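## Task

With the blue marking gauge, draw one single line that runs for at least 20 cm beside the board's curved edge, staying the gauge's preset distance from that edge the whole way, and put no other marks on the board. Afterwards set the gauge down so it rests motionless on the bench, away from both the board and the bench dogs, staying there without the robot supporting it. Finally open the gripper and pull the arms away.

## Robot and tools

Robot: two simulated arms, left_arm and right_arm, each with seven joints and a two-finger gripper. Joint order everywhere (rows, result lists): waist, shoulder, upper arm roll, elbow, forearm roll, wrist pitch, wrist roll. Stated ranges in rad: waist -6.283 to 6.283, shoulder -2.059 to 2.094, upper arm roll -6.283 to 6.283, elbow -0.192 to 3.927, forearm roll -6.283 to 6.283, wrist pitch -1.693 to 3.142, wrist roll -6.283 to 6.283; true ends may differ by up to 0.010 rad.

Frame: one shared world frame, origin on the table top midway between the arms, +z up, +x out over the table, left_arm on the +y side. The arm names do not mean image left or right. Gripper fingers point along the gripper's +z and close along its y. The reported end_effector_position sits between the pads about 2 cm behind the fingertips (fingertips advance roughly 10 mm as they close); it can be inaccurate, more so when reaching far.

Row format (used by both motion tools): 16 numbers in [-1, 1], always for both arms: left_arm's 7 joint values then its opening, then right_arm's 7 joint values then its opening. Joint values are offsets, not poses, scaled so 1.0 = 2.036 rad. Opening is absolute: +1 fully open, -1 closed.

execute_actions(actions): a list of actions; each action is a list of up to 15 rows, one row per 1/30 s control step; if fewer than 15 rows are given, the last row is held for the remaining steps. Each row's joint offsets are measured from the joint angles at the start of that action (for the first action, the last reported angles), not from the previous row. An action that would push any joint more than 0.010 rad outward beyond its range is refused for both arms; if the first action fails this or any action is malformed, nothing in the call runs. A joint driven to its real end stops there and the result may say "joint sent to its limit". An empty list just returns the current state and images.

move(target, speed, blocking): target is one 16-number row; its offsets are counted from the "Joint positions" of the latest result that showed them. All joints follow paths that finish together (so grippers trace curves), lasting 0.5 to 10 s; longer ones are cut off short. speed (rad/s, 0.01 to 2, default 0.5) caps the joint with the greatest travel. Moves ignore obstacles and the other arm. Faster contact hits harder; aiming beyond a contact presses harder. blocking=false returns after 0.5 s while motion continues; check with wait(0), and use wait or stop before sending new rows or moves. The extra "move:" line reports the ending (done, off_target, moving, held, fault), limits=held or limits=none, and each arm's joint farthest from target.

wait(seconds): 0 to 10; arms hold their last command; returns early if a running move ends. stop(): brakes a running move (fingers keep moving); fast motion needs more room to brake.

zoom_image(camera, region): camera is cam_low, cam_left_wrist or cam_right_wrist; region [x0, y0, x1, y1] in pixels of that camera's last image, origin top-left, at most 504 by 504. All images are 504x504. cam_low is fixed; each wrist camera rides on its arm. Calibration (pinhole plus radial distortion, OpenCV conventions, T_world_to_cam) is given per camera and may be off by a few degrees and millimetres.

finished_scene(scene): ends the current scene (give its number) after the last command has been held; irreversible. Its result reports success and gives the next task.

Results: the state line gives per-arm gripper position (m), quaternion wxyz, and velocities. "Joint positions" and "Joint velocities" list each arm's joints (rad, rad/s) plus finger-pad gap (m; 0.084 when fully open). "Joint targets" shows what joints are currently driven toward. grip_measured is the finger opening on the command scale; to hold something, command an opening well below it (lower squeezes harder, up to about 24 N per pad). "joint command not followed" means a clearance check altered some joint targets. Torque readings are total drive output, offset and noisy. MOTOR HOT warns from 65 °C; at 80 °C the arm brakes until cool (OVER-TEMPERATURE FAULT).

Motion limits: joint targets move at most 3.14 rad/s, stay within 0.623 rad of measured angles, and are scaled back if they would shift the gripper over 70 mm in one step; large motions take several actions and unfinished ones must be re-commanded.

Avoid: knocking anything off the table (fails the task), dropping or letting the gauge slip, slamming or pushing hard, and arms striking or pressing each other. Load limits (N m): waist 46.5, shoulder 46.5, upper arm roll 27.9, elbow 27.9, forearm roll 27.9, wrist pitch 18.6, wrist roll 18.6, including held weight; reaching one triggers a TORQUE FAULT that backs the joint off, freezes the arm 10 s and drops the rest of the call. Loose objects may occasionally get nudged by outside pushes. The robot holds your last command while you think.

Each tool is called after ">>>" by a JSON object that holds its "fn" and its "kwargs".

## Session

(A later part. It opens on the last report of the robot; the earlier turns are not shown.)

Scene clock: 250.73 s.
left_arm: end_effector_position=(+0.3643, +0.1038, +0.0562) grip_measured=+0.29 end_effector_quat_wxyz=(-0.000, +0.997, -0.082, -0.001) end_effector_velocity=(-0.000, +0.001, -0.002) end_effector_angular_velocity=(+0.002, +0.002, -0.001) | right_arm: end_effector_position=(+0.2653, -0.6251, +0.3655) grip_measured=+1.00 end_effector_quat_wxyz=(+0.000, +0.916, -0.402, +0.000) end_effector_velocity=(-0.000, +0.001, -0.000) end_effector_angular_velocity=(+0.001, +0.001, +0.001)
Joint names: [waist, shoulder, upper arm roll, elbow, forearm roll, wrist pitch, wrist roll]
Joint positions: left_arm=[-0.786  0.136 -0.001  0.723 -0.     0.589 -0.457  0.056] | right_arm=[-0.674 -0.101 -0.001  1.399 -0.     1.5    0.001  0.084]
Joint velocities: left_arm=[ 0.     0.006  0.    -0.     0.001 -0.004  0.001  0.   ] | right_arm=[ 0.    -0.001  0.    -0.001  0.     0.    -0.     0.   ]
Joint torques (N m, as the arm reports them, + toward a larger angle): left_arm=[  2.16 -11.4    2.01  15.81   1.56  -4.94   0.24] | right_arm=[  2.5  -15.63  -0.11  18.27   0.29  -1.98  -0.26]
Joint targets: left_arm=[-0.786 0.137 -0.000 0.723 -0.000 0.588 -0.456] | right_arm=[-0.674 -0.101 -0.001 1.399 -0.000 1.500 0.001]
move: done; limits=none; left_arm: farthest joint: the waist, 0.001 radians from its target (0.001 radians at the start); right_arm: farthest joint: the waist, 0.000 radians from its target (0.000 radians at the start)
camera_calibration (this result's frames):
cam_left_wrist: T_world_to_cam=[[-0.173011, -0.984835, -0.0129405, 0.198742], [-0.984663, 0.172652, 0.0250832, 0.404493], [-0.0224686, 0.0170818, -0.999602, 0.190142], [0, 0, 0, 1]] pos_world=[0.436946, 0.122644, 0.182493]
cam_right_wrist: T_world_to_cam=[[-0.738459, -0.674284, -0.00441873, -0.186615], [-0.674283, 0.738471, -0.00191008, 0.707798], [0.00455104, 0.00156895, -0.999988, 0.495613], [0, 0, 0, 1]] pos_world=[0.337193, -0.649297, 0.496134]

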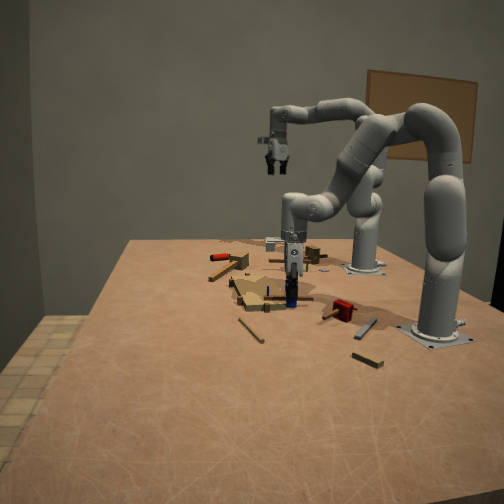

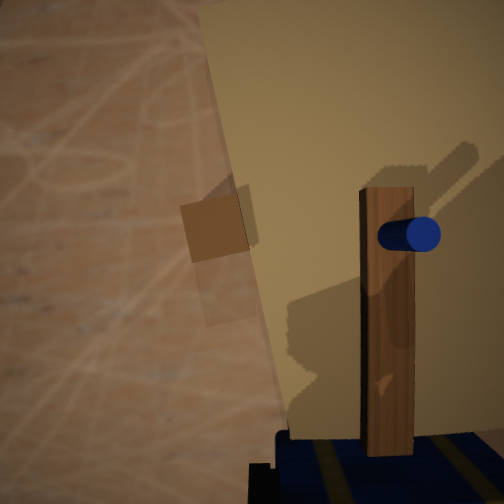

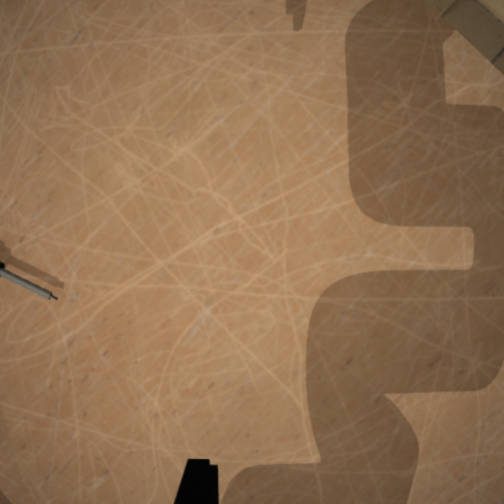

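>>> {"fn": "move", "kwargs": {"target": [-0.03172,0.0216,0.0002,0.029,0,0.007,-0.0563,-0.5,0,0,0,0,0,0,0,1], "speed": 0.06}}

Scene clock: 270.10 s.
left_arm: end_effector_position=(+0.3607, +0.0721, +0.0560) grip_measured=+0.29 end_effector_quat_wxyz=(-0.000, +0.998, -0.056, -0.000) end_effector_velocity=(-0.000, +0.000, -0.001) end_effector_angular_velocity=(+0.002, +0.001, +0.001) | right_arm: end_effector_position=(+0.2653, -0.6251, +0.3655) grip_measured=+1.00 end_effector_quat_wxyz=(+0.000, +0.916, -0.402, +0.000) end_effector_velocity=(-0.000, +0.000, -0.001) end_effector_angular_velocity=(+0.001, +0.001, -0.001)
Joint names: [waist, shoulder, upper arm roll, elbow, forearm roll, wrist pitch, wrist roll]
Joint positions: left_arm=[-0.851  0.18   0.     0.782 -0.     0.603 -0.571  0.056] | right_arm=[-0.674 -0.101 -0.001  1.399 -0.     1.5    0.001  0.084]
Joint velocities: left_arm=[-0.     0.001  0.001 -0.     0.001  0.001 -0.002 -0.   ] | right_arm=[-0.001 -0.     0.    -0.001  0.001  0.    -0.    -0.   ]
Joint torques (N m, as the arm reports them, + toward a larger angle): left_arm=[  0.7  -17.98   0.97  19.05   1.38  -5.15  -0.1 ] | right_arm=[  2.42 -15.84  -0.12  18.3    0.19  -1.99  -0.14]
Joint targets: left_arm=[-0.851 0.180 -0.000 0.782 -0.000 0.603 -0.571] | right_arm=[-0.674 -0.101 -0.001 1.399 -0.000 1.500 0.001]
move: done; limits=none; left_arm: farthest joint: the upper arm roll, 0.001 radians from its target (0.000 radians at the start); right_arm: farthest joint: the waist, 0.000 radians from its target (0.000 radians at the start)
camera_calibration (this result's frames):
cam_left_wrist: T_world_to_cam=[[-0.122927, -0.992338, -0.0124092, 0.149326], [-0.992173, 0.12261, 0.0236399, 0.412844], [-0.0219373, 0.015218, -0.999644, 0.190371], [0, 0, 0, 1]] pos_world=[0.432145, 0.0946657, 0.182397]
cam_right_wrist: T_world_to_cam=[[-0.738459, -0.674284, -0.00441875, -0.186615], [-0.674283, 0.738471, -0.00190988, 0.707798], [0.00455092, 0.00156912, -0.999988, 0.495613], [0, 0, 0, 1]] pos_world=[0.337193, -0.649297, 0.496134]

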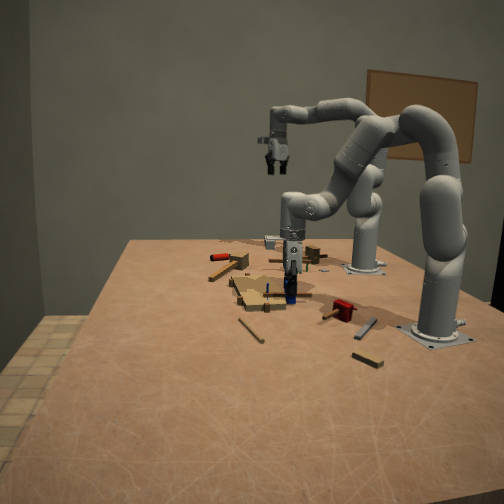

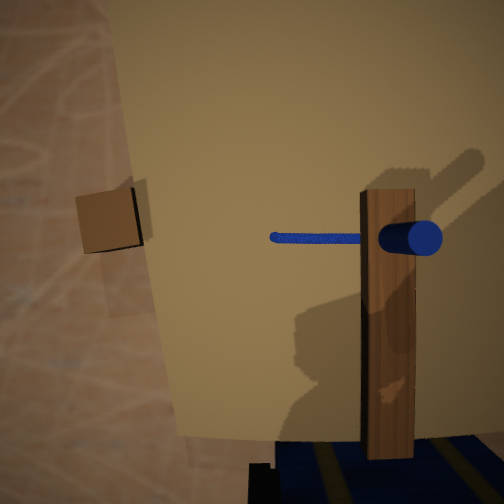

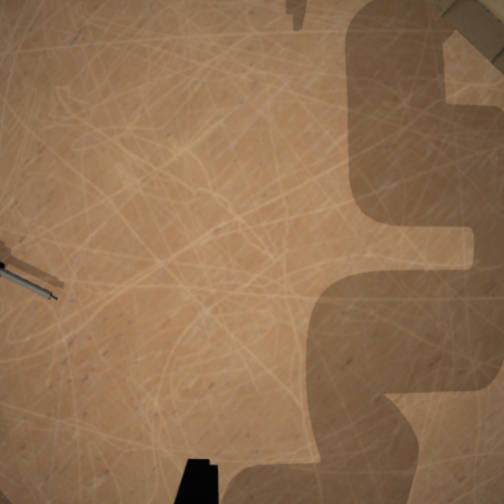

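>>> {"fn": "move", "kwargs": {"target": [-0.0282,0.02487,0,0.03494,0,0.00995,-0.0528,-0.5,0,0,0,0,0,0,0,1], "speed": 0.07}}

>>> {"fn": "move", "kwargs": {"target": [-0.02475,0.02823,0,0.041,0,0.01265,-0.0494,-0.5,0,0,0,0,0,0,0,1], "speed": 0.07}}

Scene clock: 276.47 s.
left_arm: end_effector_position=(+0.3580, +0.0404, +0.0557) grip_measured=+0.29 end_effector_quat_wxyz=(-0.000, +0.999, -0.032, -0.000) end_effector_velocity=(-0.000, +0.000, -0.001) end_effector_angular_velocity=(+0.002, +0.001, +0.000) | right_arm: end_effector_position=(+0.2653, -0.6251, +0.3655) grip_measured=+1.00 end_effector_quat_wxyz=(+0.000, +0.916, -0.402, +0.000) end_effector_velocity=(-0.000, -0.001, +0.000) end_effector_angular_velocity=(-0.001, -0.000, -0.001)
Joint names: [waist, shoulder, upper arm roll, elbow, forearm roll, wrist pitch, wrist roll]
Joint positions: left_arm=[-0.908  0.23  -0.     0.853 -0.     0.624 -0.678  0.056] | right_arm=[-0.674 -0.101 -0.001  1.399 -0.     1.5    0.001  0.084]
Joint velocities: left_arm=[-0.001  0.001  0.001  0.     0.     0.001 -0.001  0.   ] | right_arm=[-0.001  0.001 -0.     0.    -0.001 -0.001 -0.     0.   ]
Joint torques (N m, as the arm reports them, + toward a larger angle): left_arm=[  1.12 -16.53   1.42  20.59   1.31  -7.03   0.34] | right_arm=[  2.51 -15.49  -0.39  18.35   0.3   -2.    -0.23]
Joint targets: left_arm=[-0.908 0.231 0.000 0.853 -0.000 0.623 -0.679] | right_arm=[-0.674 -0.101 -0.001 1.399 -0.000 1.500 0.001]
move: done; limits=none; left_arm: farthest joint: the waist, 0.000 radians from its target (0.058 radians at the start); right_arm: farthest joint: the waist, 0.000 radians from its target (0.000 radians at the start)
camera_calibration (this result's frames):
cam_left_wrist: T_world_to_cam=[[-0.0734768, -0.997217, -0.0126165, 0.100032], [-0.997033, 0.0731603, 0.0239412, 0.417758], [-0.0229516, 0.0143382, -0.999634, 0.190873], [0, 0, 0, 1]] pos_world=[0.428249, 0.0664535, 0.182064]
cam_right_wrist: T_world_to_cam=[[-0.738459, -0.674284, -0.00441877, -0.186615], [-0.674283, 0.738471, -0.00190993, 0.707798], [0.00455096, 0.0015691, -0.999988, 0.495613], [0, 0, 0, 1]] pos_world=[0.337193, -0.649297, 0.496134]

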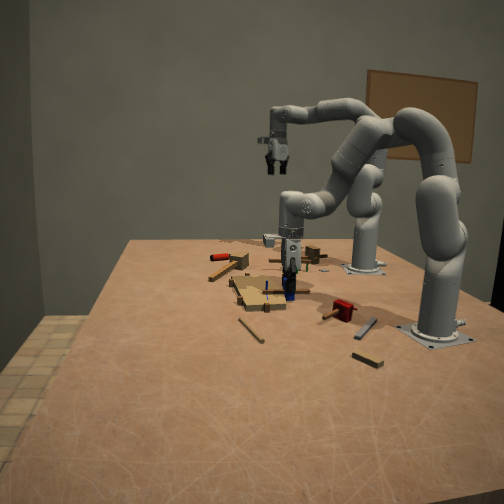

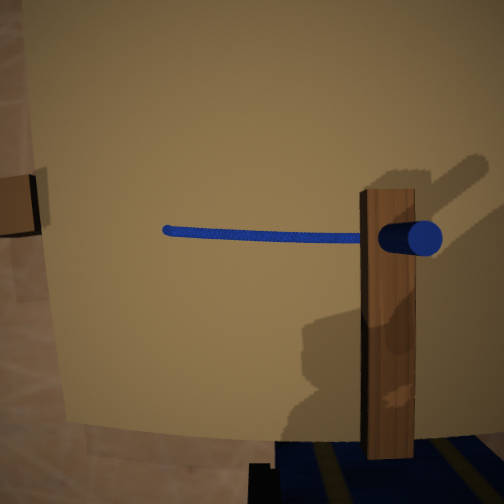

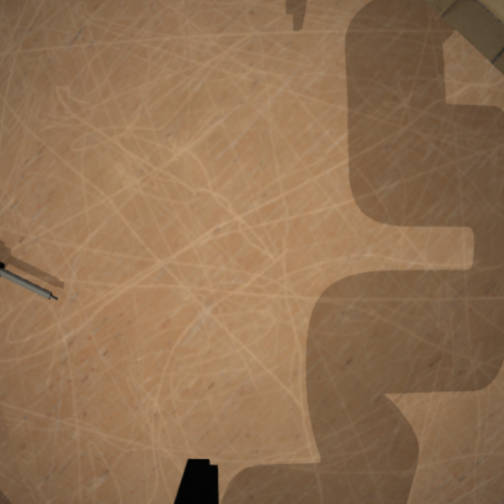

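Scene clock: 278.27 s.
left_arm: end_effector_position=(+0.3566, +0.0090, +0.0553) grip_measured=+0.29 end_effector_quat_wxyz=(-0.001, +1.000, -0.007, -0.001) end_effector_velocity=(-0.001, -0.001, -0.000) end_effector_angular_velocity=(+0.001, +0.002, +0.001) | right_arm: end_effector_position=(+0.2653, -0.6251, +0.3655) grip_measured=+1.00 end_effector_quat_wxyz=(+0.000, +0.916, -0.402, +0.000) end_effector_velocity=(-0.001, -0.000, +0.001) end_effector_angular_velocity=(-0.002, -0.000, -0.001)
Joint names: [waist, shoulder, upper arm roll, elbow, forearm roll, wrist pitch, wrist roll]
Joint positions: left_arm=[-0.958  0.288 -0.     0.937 -0.     0.652 -0.779  0.056] | right_arm=[-0.674 -0.101 -0.001  1.399 -0.     1.5    0.001  0.084]
Joint velocities: left_arm=[-0.002  0.    -0.     0.001 -0.001  0.002 -0.003  0.   ] | right_arm=[-0.001 -0.001  0.     0.001 -0.001  0.001 -0.    -0.   ]
Joint torques (N m, as the arm reports them, + toward a larger angle): left_arm=[  2.13 -16.05   2.27  20.9    1.71  -7.82   0.39] | right_arm=[  2.55 -15.7   -0.36  18.35   0.2   -2.03  -0.25]
Joint targets: left_arm=[-0.958 0.288 -0.000 0.937 -0.000 0.649 -0.779] | right_arm=[-0.674 -0.101 -0.001 1.399 -0.000 1.500 0.001]
move: done; limits=none; left_arm: farthest joint: the wrist pitch, 0.002 radians from its target (0.026 radians at the start); right_arm: farthest joint: the waist, 0.000 radians from its target (0.000 radians at the start)
camera_calibration (this result's frames):
cam_left_wrist: T_world_to_cam=[[-0.0236734, -0.999617, -0.0143384, 0.0509425], [-0.999398, 0.0232994, 0.0257157, 0.419882], [-0.0253718, 0.0149386, -0.999566, 0.1917], [0, 0, 0, 1]] pos_world=[0.425699, 0.0382763, 0.18155]
cam_right_wrist: T_world_to_cam=[[-0.738459, -0.674284, -0.00441878, -0.186615], [-0.674283, 0.738471, -0.00190976, 0.707798], [0.00455086, 0.00156924, -0.999988, 0.495613], [0, 0, 0, 1]] pos_world=[0.337193, -0.649297, 0.496134]

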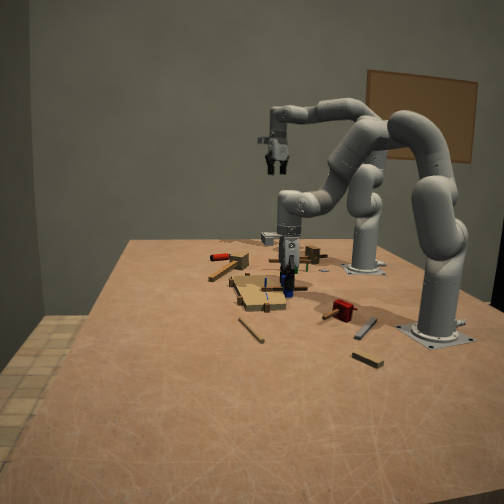

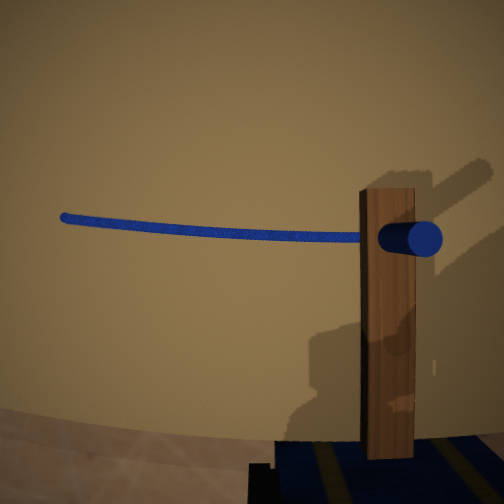

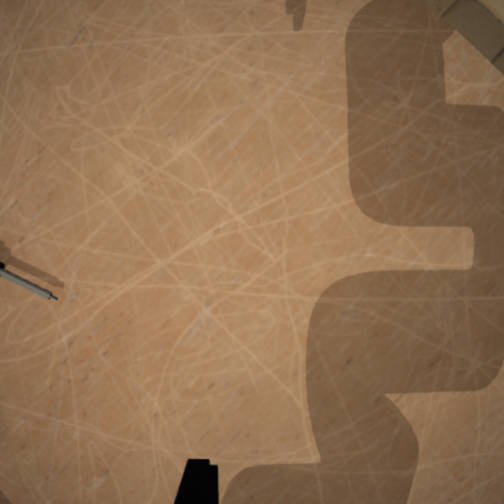

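>>> {"fn": "move", "kwargs": {"target": [-0.0216,0.03086,0,0.04647,0,0.0149,-0.0462,-0.5,0,0,0,0,0,0,0,1], "speed": 0.07}}

>>> {"fn": "move", "kwargs": {"target": [-0.0183,0.03364,0,0.05226,0,0.0181,-0.0429,-0.5,0,0,0,0,0,0,0,1], "speed": 0.07}}

Scene clock: 284.53 s.
left_arm: end_effector_position=(+0.3569, -0.0227, +0.0550) grip_measured=+0.29 end_effector_quat_wxyz=(-0.001, +1.000, +0.018, -0.001) end_effector_velocity=(+0.001, +0.000, +0.000) end_effector_angular_velocity=(+0.000, -0.001, +0.003) | right_arm: end_effector_position=(+0.2653, -0.6251, +0.3655) grip_measured=+1.00 end_effector_quat_wxyz=(+0.000, +0.916, -0.402, +0.000) end_effector_velocity=(-0.001, -0.000, +0.001) end_effector_angular_velocity=(-0.000, -0.001, -0.002)
Joint names: [waist, shoulder, upper arm roll, elbow, forearm roll, wrist pitch, wrist roll]
Joint positions: left_arm=[-1.002  0.35  -0.     1.031 -0.     0.685 -0.873  0.056] | right_arm=[-0.674 -0.101 -0.001  1.399 -0.     1.5    0.001  0.084]
Joint velocities: left_arm=[ 0.     0.     0.001  0.002  0.     0.001 -0.003 -0.   ] | right_arm=[-0.001 -0.002 -0.     0.     0.     0.001  0.     0.   ]
Joint torques (N m, as the arm reports them, + toward a larger angle): left_arm=[  3.73 -17.47   3.43  20.91   1.86  -7.6    0.46] | right_arm=[  2.54 -15.72  -0.18  18.34   0.34  -2.09  -0.18]
Joint targets: left_arm=[-1.002 0.351 -0.000 1.031 -0.000 0.682 -0.873] | right_arm=[-0.674 -0.101 -0.001 1.399 -0.000 1.500 0.001]
move: done; limits=none; left_arm: farthest joint: the wrist pitch, 0.002 radians from its target (0.030 radians at the start); right_arm: farthest joint: the waist, 0.000 radians from its target (0.000 radians at the start)
camera_calibration (this result's frames):
cam_left_wrist: T_world_to_cam=[[0.0260868, -0.999545, -0.0151245, 0.00154482], [-0.999308, -0.0264759, 0.0261251, 0.419688], [-0.0265137, 0.0144325, -0.999544, 0.192279], [0, 0, 0, 1]] pos_world=[0.424456, 0.00988069, 0.181251]
cam_right_wrist: T_world_to_cam=[[-0.738459, -0.674284, -0.00441886, -0.186615], [-0.674283, 0.738471, -0.0019099, 0.707798], [0.00455101, 0.00156918, -0.999988, 0.495613], [0, 0, 0, 1]] pos_world=[0.337193, -0.649297, 0.496134]

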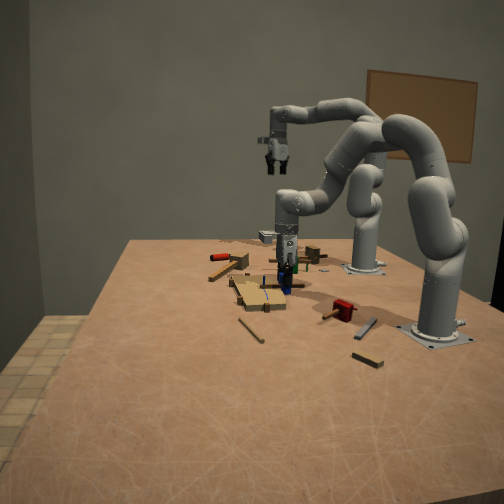

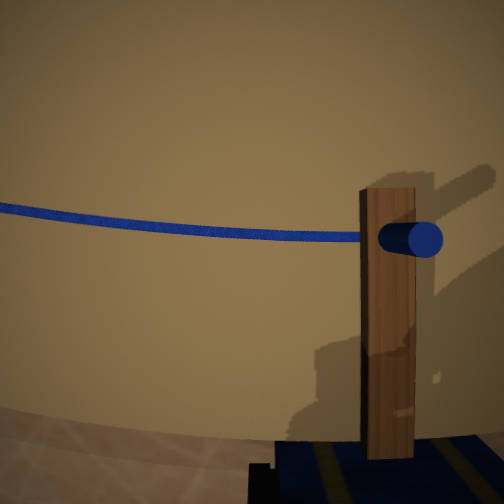

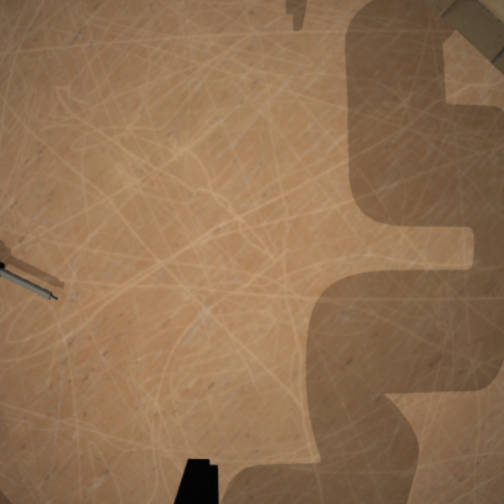

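Scene clock: 286.43 s.
left_arm: end_effector_position=(+0.3587, -0.0539, +0.0546) grip_measured=+0.29 end_effector_quat_wxyz=(-0.002, +0.999, +0.043, -0.002) end_effector_velocity=(+0.000, -0.000, +0.000) end_effector_angular_velocity=(-0.001, +0.001, +0.003) | right_arm: end_effector_position=(+0.2653, -0.6251, +0.3655) grip_measured=+1.00 end_effector_quat_wxyz=(+0.000, +0.916, -0.402, +0.000) end_effector_velocity=(+0.001, +0.001, -0.001) end_effector_angular_velocity=(+0.001, +0.000, +0.001)
Joint names: [waist, shoulder, upper arm roll, elbow, forearm roll, wrist pitch, wrist roll]
Joint positions: left_arm=[-1.04   0.419 -0.     1.137 -0.     0.725 -0.96   0.056] | right_arm=[-0.674 -0.101 -0.001  1.399 -0.     1.5    0.001  0.084]
Joint velocities: left_arm=[-0.     0.     0.     0.001 -0.002  0.001 -0.002 -0.   ] | right_arm=[ 0.001  0.     0.    -0.001  0.001 -0.     0.     0.   ]
Joint torques (N m, as the arm reports them, + toward a larger angle): left_arm=[  5.41 -17.11   4.63  20.08   2.55  -7.8    0.41] | right_arm=[  2.65 -15.88  -0.2   18.3    0.18  -2.06  -0.24]
Joint targets: left_arm=[-1.040 0.419 -0.000 1.137 -0.000 0.722 -0.960] | right_arm=[-0.674 -0.101 -0.001 1.399 -0.000 1.500 0.001]
move: done; limits=none; left_arm: farthest joint: the wrist pitch, 0.003 radians from its target (0.037 radians at the start); right_arm: farthest joint: the waist, 0.000 radians from its target (0.000 radians at the start)
camera_calibration (this result's frames):
cam_left_wrist: T_world_to_cam=[[0.0758837, -0.996973, -0.0169214, -0.0473543], [-0.996715, -0.0763238, 0.0270871, 0.416986], [-0.0282966, 0.0148103, -0.99949, 0.1931], [0, 0, 0, 1]] pos_world=[0.424674, -0.0182448, 0.180905]
cam_right_wrist: T_world_to_cam=[[-0.738459, -0.674284, -0.0044188, -0.186615], [-0.674283, 0.738471, -0.00190987, 0.707798], [0.00455095, 0.00156916, -0.999988, 0.495613], [0, 0, 0, 1]] pos_world=[0.337193, -0.649297, 0.496134]

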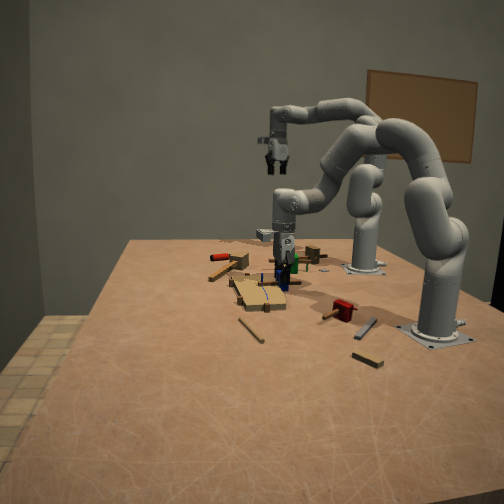

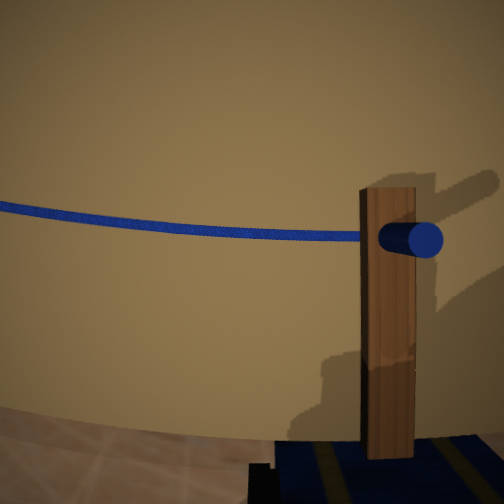

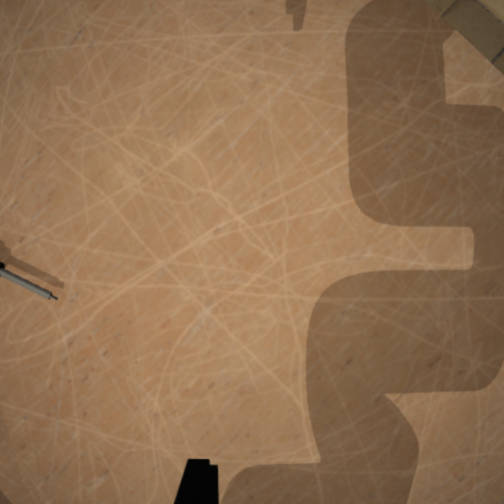

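>>> {"fn": "move", "kwargs": {"target": [-0.0157,0.03663,0,0.05883,0,0.0212,-0.04016,-0.5,0,0,0,0,0,0,0,1], "speed": 0.08}}

>>> {"fn": "move", "kwargs": {"target": [-0.0129,0.04014,0,0.0662,0,0.0253,-0.03749,-0.5,0,0,0,0,0,0,0,1], "speed": 0.09}}

Scene clock: 296.87 s.
left_arm: end_effector_position=(+0.3622, -0.0857, +0.0546) grip_measured=+0.29 end_effector_quat_wxyz=(-0.002, +0.998, +0.068, -0.002) end_effector_velocity=(+0.000, -0.001, +0.000) end_effector_angular_velocity=(-0.001, -0.000, +0.002) | right_arm: end_effector_position=(+0.2653, -0.6251, +0.3655) grip_measured=+1.00 end_effector_quat_wxyz=(+0.000, +0.916, -0.402, +0.000) end_effector_velocity=(-0.001, -0.001, +0.001) end_effector_angular_velocity=(-0.001, -0.000, -0.002)
Joint names: [waist, shoulder, upper arm roll, elbow, forearm roll, wrist pitch, wrist roll]
Joint positions: left_arm=[-1.071  0.493 -0.001  1.257 -0.     0.769 -1.041  0.056] | right_arm=[-0.674 -0.101 -0.001  1.399 -0.     1.5    0.001  0.084]
Joint velocities: left_arm=[-0.     0.001 -0.     0.002 -0.001  0.    -0.002 -0.   ] | right_arm=[-0.002 -0.001  0.     0.    -0.     0.001 -0.     0.   ]
Joint torques (N m, as the arm reports them, + toward a larger angle): left_arm=[  7.16 -20.28   5.77  20.45   3.24  -7.38   0.28] | right_arm=[  2.49 -15.85  -0.23  18.16   0.3   -1.98  -0.14]
Joint targets: left_arm=[-1.071 0.493 -0.000 1.257 -0.000 0.768 -1.041] | right_arm=[-0.674 -0.101 -0.001 1.399 -0.000 1.500 0.001]
move: done; limits=none; left_arm: farthest joint: the shoulder, 0.001 radians from its target (0.075 radians at the start); right_arm: farthest joint: the waist, 0.000 radians from its target (0.000 radians at the start)
camera_calibration (this result's frames):
cam_left_wrist: T_world_to_cam=[[0.125234, -0.991983, -0.0169172, -0.0967888], [-0.991716, -0.125655, 0.0266387, 0.412091], [-0.0285508, 0.013441, -0.999502, 0.193554], [0, 0, 0, 1]] pos_world=[0.426325, -0.0468333, 0.180842]
cam_right_wrist: T_world_to_cam=[[-0.738459, -0.674284, -0.00441882, -0.186615], [-0.674283, 0.738471, -0.00190963, 0.707798], [0.0045508, 0.00156935, -0.999988, 0.495613], [0, 0, 0, 1]] pos_world=[0.337193, -0.649297, 0.496134]

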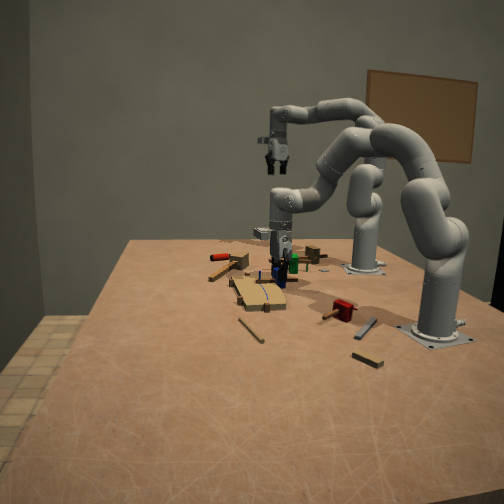

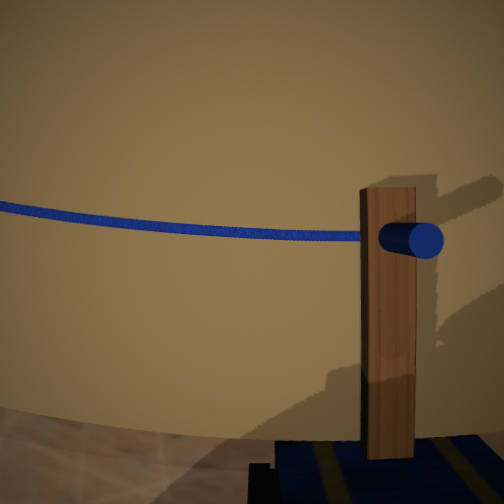

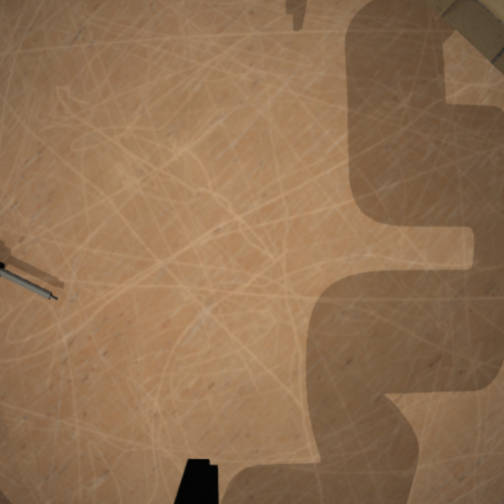

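Scene clock: 298.77 s.
left_arm: end_effector_position=(+0.3675, -0.1172, +0.0546) grip_measured=+0.29 end_effector_quat_wxyz=(-0.002, +0.996, +0.093, -0.002) end_effector_velocity=(-0.001, -0.001, +0.001) end_effector_angular_velocity=(-0.000, +0.001, +0.001) | right_arm: end_effector_position=(+0.2653, -0.6251, +0.3655) grip_measured=+1.00 end_effector_quat_wxyz=(+0.000, +0.916, -0.402, +0.000) end_effector_velocity=(-0.001, -0.000, -0.000) end_effector_angular_velocity=(+0.000, +0.000, -0.001)
Joint names: [waist, shoulder, upper arm roll, elbow, forearm roll, wrist pitch, wrist roll]
Joint positions: left_arm=[-1.098  0.575 -0.001  1.391 -0.     0.823 -1.117  0.056] | right_arm=[-0.674 -0.101 -0.001  1.399 -0.     1.5    0.001  0.084]
Joint velocities: left_arm=[-0.001 -0.    -0.     0.001 -0.001  0.002 -0.002 -0.   ] | right_arm=[-0.001 -0.001 -0.    -0.001  0.    -0.     0.     0.   ]
Joint torques (N m, as the arm reports them, + toward a larger angle): left_arm=[  9.72 -20.47   7.4   19.8    3.48  -7.44   0.54] | right_arm=[  2.42 -15.92  -0.2   18.3    0.3   -2.05  -0.11]
Joint targets: left_arm=[-1.098 0.575 -0.001 1.392 -0.000 0.821 -1.118] | right_arm=[-0.674 -0.101 -0.001 1.399 -0.000 1.500 0.001]
move: done; limits=none; left_arm: farthest joint: the wrist pitch, 0.002 radians from its target (0.051 radians at the start); right_arm: farthest joint: the waist, 0.000 radians from its target (0.000 radians at the start)
camera_calibration (this result's frames):
cam_left_wrist: T_world_to_cam=[[0.174593, -0.984487, -0.0173791, -0.145873], [-0.98421, -0.175011, 0.0265005, 0.404801], [-0.0291309, 0.0124779, -0.999498, 0.194222], [0, 0, 0, 1]] pos_world=[0.429536, -0.0751888, 0.180862]
cam_right_wrist: T_world_to_cam=[[-0.738459, -0.674284, -0.00441891, -0.186615], [-0.674283, 0.738471, -0.00190954, 0.707798], [0.0045508, 0.00156948, -0.999988, 0.495613], [0, 0, 0, 1]] pos_world=[0.337193, -0.649297, 0.496134]

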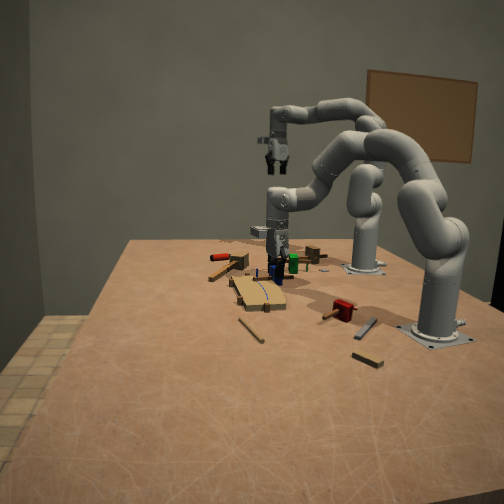

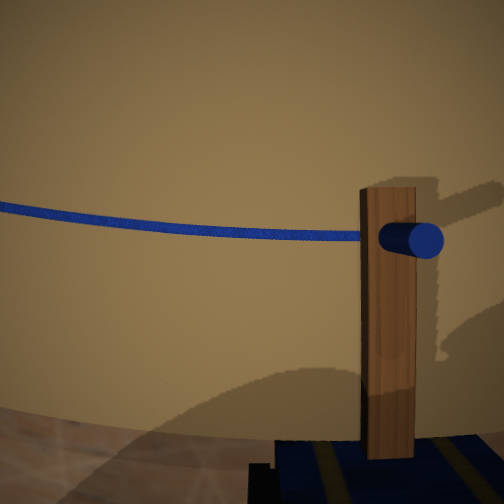

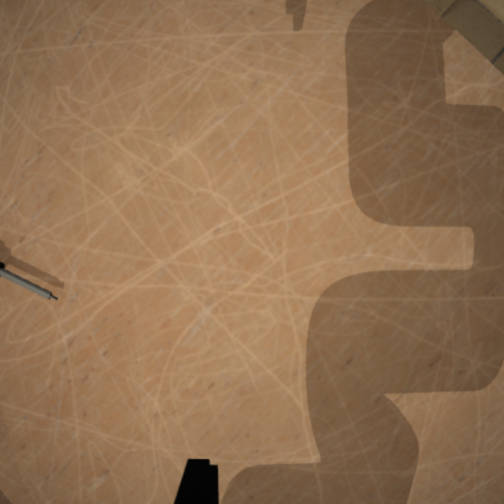

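>>> {"fn": "move", "kwargs": {"target": [-0.0107,0.04418,0,0.07454,0,0.0296,-0.03503,-0.5,0,0,0,0,0,0,0,1], "speed": 0.1}}

>>> {"fn": "move", "kwargs": {"target": [-0.004,-0.03,0,0,0,0.03,0,-0.5,0,0,0,0,0,0,0,1], "speed": 0.08}}

>>> {"fn": "move", "kwargs": {"target": [-0.093,-0.2863,0,-0.4405,0,-0.1572,0.58,-0.5,0,0,0,0,0,0,0,1], "speed": 0.8}}

Scene clock: 305.90 s.
left_arm: end_effector_position=(+0.3741, -0.1484, +0.0545) grip_measured=+0.29 end_effector_quat_wxyz=(-0.002, +0.993, +0.117, -0.002) end_effector_velocity=(-0.000, -0.001, +0.000) end_effector_angular_velocity=(-0.001, +0.000, +0.000) | right_arm: end_effector_position=(+0.2653, -0.6251, +0.3655) grip_measured=+1.00 end_effector_quat_wxyz=(+0.000, +0.916, -0.402, +0.000) end_effector_velocity=(-0.000, -0.001, +0.000) end_effector_angular_velocity=(-0.001, -0.000, -0.002)
Joint names: [waist, shoulder, upper arm roll, elbow, forearm roll, wrist pitch, wrist roll]
Joint positions: left_arm=[-1.119  0.664 -0.001  1.543 -0.     0.884 -1.189  0.056] | right_arm=[-0.674 -0.101 -0.001  1.399 -0.     1.5    0.001  0.084]
Joint velocities: left_arm=[-0.     0.    -0.     0.002 -0.     0.001 -0.001 -0.   ] | right_arm=[-0.002  0.002  0.     0.002 -0.    -0.    -0.     0.   ]
Joint torques (N m, as the arm reports them, + toward a larger angle): left_arm=[ 10.61 -20.96   8.12  19.08   4.13  -7.24   0.41] | right_arm=[  2.56 -15.69  -0.3   18.42   0.33  -1.99  -0.14]
Joint targets: left_arm=[-1.120 0.664 -0.001 1.543 -0.000 0.883 -1.189] | right_arm=[-0.674 -0.101 -0.001 1.399 -0.000 1.500 0.001]
move: done; limits=none; left_arm: farthest joint: the shoulder, 0.001 radians from its target (0.090 radians at the start); right_arm: farthest joint: the waist, 0.000 radians from its target (0.000 radians at the start)
camera_calibration (this result's frames):
cam_left_wrist: T_world_to_cam=[[0.223092, -0.974644, -0.0173102, -0.194433], [-0.974358, -0.223489, 0.0260744, 0.395047], [-0.0292819, 0.0110494, -0.99951, 0.194602], [0, 0, 0, 1]] pos_world=[0.433992, -0.103364, 0.180841]
cam_right_wrist: T_world_to_cam=[[-0.738459, -0.674284, -0.00441896, -0.186615], [-0.674283, 0.738471, -0.00190948, 0.707798], [0.0045508, 0.00156956, -0.999988, 0.495613], [0, 0, 0, 1]] pos_world=[0.337193, -0.649297, 0.496134]

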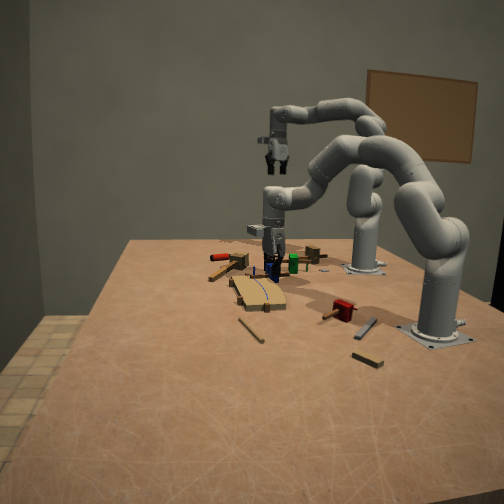

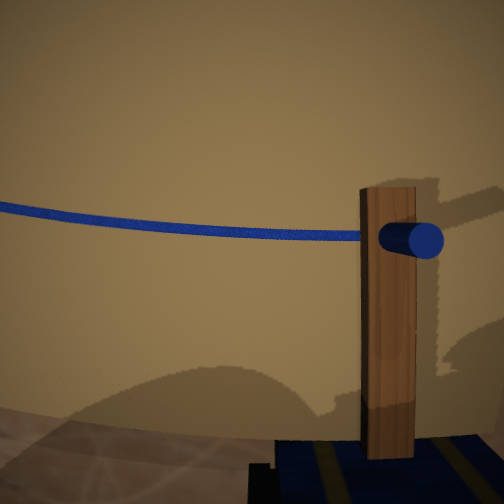

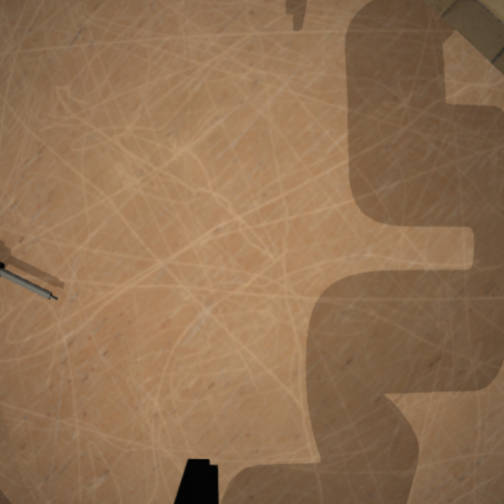

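Scene clock: 307.07 s.
left_arm: end_effector_position=(+0.3682, -0.1483, +0.0868) grip_measured=+0.29 end_effector_quat_wxyz=(-0.003, +0.994, +0.113, -0.002) end_effector_velocity=(-0.000, -0.001, +0.002) end_effector_angular_velocity=(-0.003, -0.000, +0.001) | right_arm: end_effector_position=(+0.2653, -0.6251, +0.3655) grip_measured=+1.00 end_effector_quat_wxyz=(+0.000, +0.916, -0.402, +0.000) end_effector_velocity=(-0.000, -0.000, +0.000) end_effector_angular_velocity=(-0.001, -0.002, -0.001)
Joint names: [waist, shoulder, upper arm roll, elbow, forearm roll, wrist pitch, wrist roll]
Joint positions: left_arm=[-1.127  0.604 -0.     1.543 -0.     0.945 -1.189  0.056] | right_arm=[-0.674 -0.101 -0.001  1.399 -0.     1.5    0.001  0.084]
Joint velocities: left_arm=[-0.    -0.002 -0.001  0.002 -0.001  0.001 -0.002 -0.   ] | right_arm=[-0.    -0.001 -0.    -0.001  0.001 -0.002  0.    -0.   ]
Joint torques (N m, as the arm reports them, + toward a larger angle): left_arm=[ -0.08 -24.52   0.31  15.51   0.84  -1.72  -0.16] | right_arm=[  2.46 -15.86  -0.24  18.37   0.26  -2.01  -0.24]
Joint targets: left_arm=[-1.128 0.603 -0.001 1.543 -0.000 0.945 -1.189] | right_arm=[-0.674 -0.101 -0.001 1.399 -0.000 1.500 0.001]
move: done; limits=none; left_arm: farthest joint: the shoulder, 0.001 radians from its target (0.061 radians at the start); right_arm: farthest joint: the waist, 0.000 radians from its target (0.000 radians at the start)
camera_calibration (this result's frames):
cam_left_wrist: T_world_to_cam=[[0.215349, -0.976376, -0.017733, -0.189801], [-0.976096, -0.215761, 0.0261307, 0.390239], [-0.0293395, 0.0116819, -0.999501, 0.226834], [0, 0, 0, 1]] pos_world=[0.42844, -0.103768, 0.213158]
cam_right_wrist: T_world_to_cam=[[-0.738459, -0.674284, -0.00441899, -0.186615], [-0.674283, 0.738471, -0.00190915, 0.707797], [0.0045506, 0.00156982, -0.999988, 0.495613], [0, 0, 0, 1]] pos_world=[0.337193, -0.649297, 0.496134]

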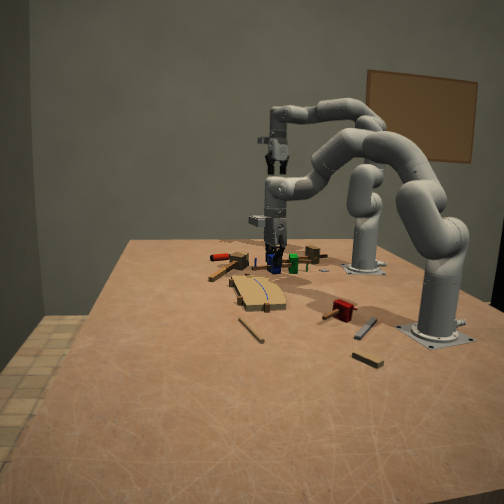

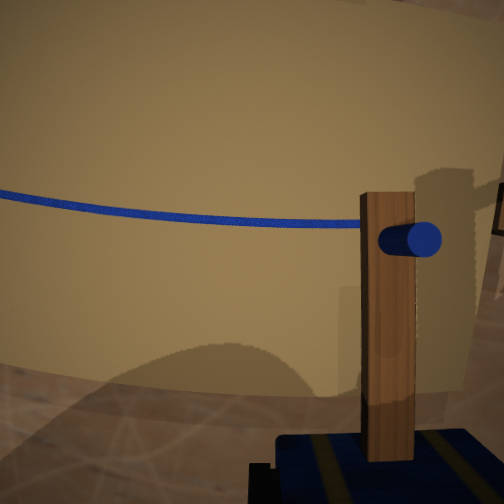

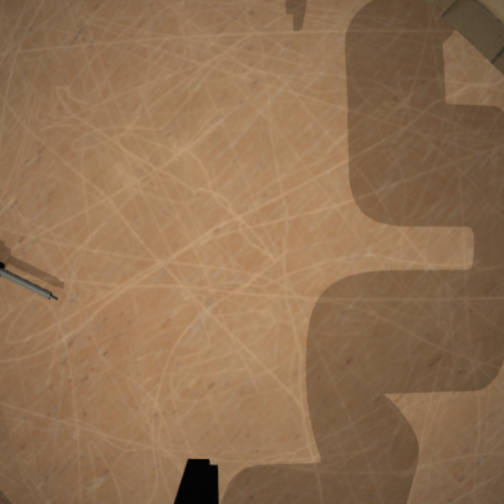

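Scene clock: 309.23 s.
left_arm: end_effector_position=(+0.1837, -0.0145, +0.0751) grip_measured=+0.29 end_effector_quat_wxyz=(+0.000, +0.841, -0.541, -0.000) end_effector_velocity=(-0.001, +0.001, -0.000) end_effector_angular_velocity=(+0.001, -0.000, -0.005) | right_arm: end_effector_position=(+0.2653, -0.6251, +0.3655) grip_measured=+1.00 end_effector_quat_wxyz=(+0.000, +0.916, -0.402, +0.000) end_effector_velocity=(+0.001, +0.001, -0.000) end_effector_angular_velocity=(+0.000, -0.000, +0.002)
Joint names: [waist, shoulder, upper arm roll, elbow, forearm roll, wrist pitch, wrist roll]
Joint positions: left_arm=[-1.317  0.021 -0.     0.647 -0.     0.625 -0.008  0.056] | right_arm=[-0.674 -0.101 -0.001  1.399 -0.     1.5    0.001  0.084]
Joint velocities: left_arm=[-0.001 -0.002 -0.002 -0.003  0.001 -0.     0.002 -0.   ] | right_arm=[ 0.002  0.     0.    -0.     0.    -0.001 -0.    -0.   ]
Joint torques (N m, as the arm reports them, + toward a larger angle): left_arm=[  0.   -13.84   0.65  13.61   0.85  -1.87  -0.14] | right_arm=[  2.4  -15.85  -0.32  18.28   0.24  -2.05  -0.14]
Joint targets: left_arm=[-1.317 0.021 -0.000 0.646 -0.000 0.625 -0.008] | right_arm=[-0.674 -0.101 -0.001 1.399 -0.000 1.500 0.001]
move: done; limits=none; left_arm: farthest joint: the waist, 0.000 radians from its target (0.189 radians at the start); right_arm: farthest joint: the waist, 0.000 radians from its target (0.000 radians at the start)
camera_calibration (this result's frames):
cam_left_wrist: T_world_to_cam=[[-0.913708, -0.406192, -0.0120673, 0.195563], [-0.406368, 0.913415, 0.0231764, 0.151282], [0.00160839, 0.0260802, -0.999659, 0.202653], [0, 0, 0, 1]] pos_world=[0.239837, -0.0640319, 0.201438]
cam_right_wrist: T_world_to_cam=[[-0.738459, -0.674284, -0.00441903, -0.186615], [-0.674283, 0.738471, -0.0019095, 0.707798], [0.00455087, 0.00156959, -0.999988, 0.495613], [0, 0, 0, 1]] pos_world=[0.337193, -0.649297, 0.496134]

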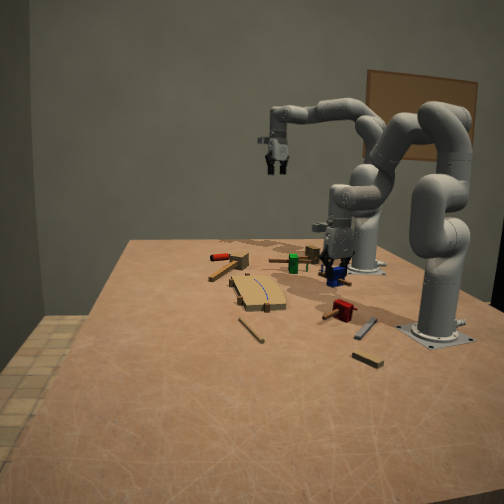

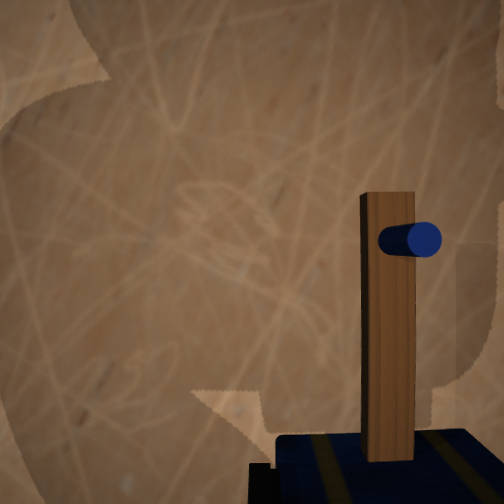

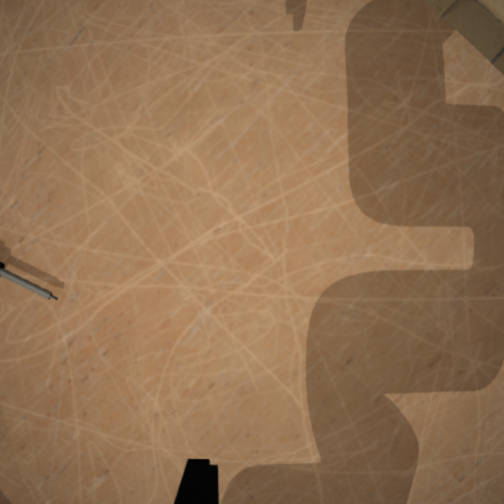

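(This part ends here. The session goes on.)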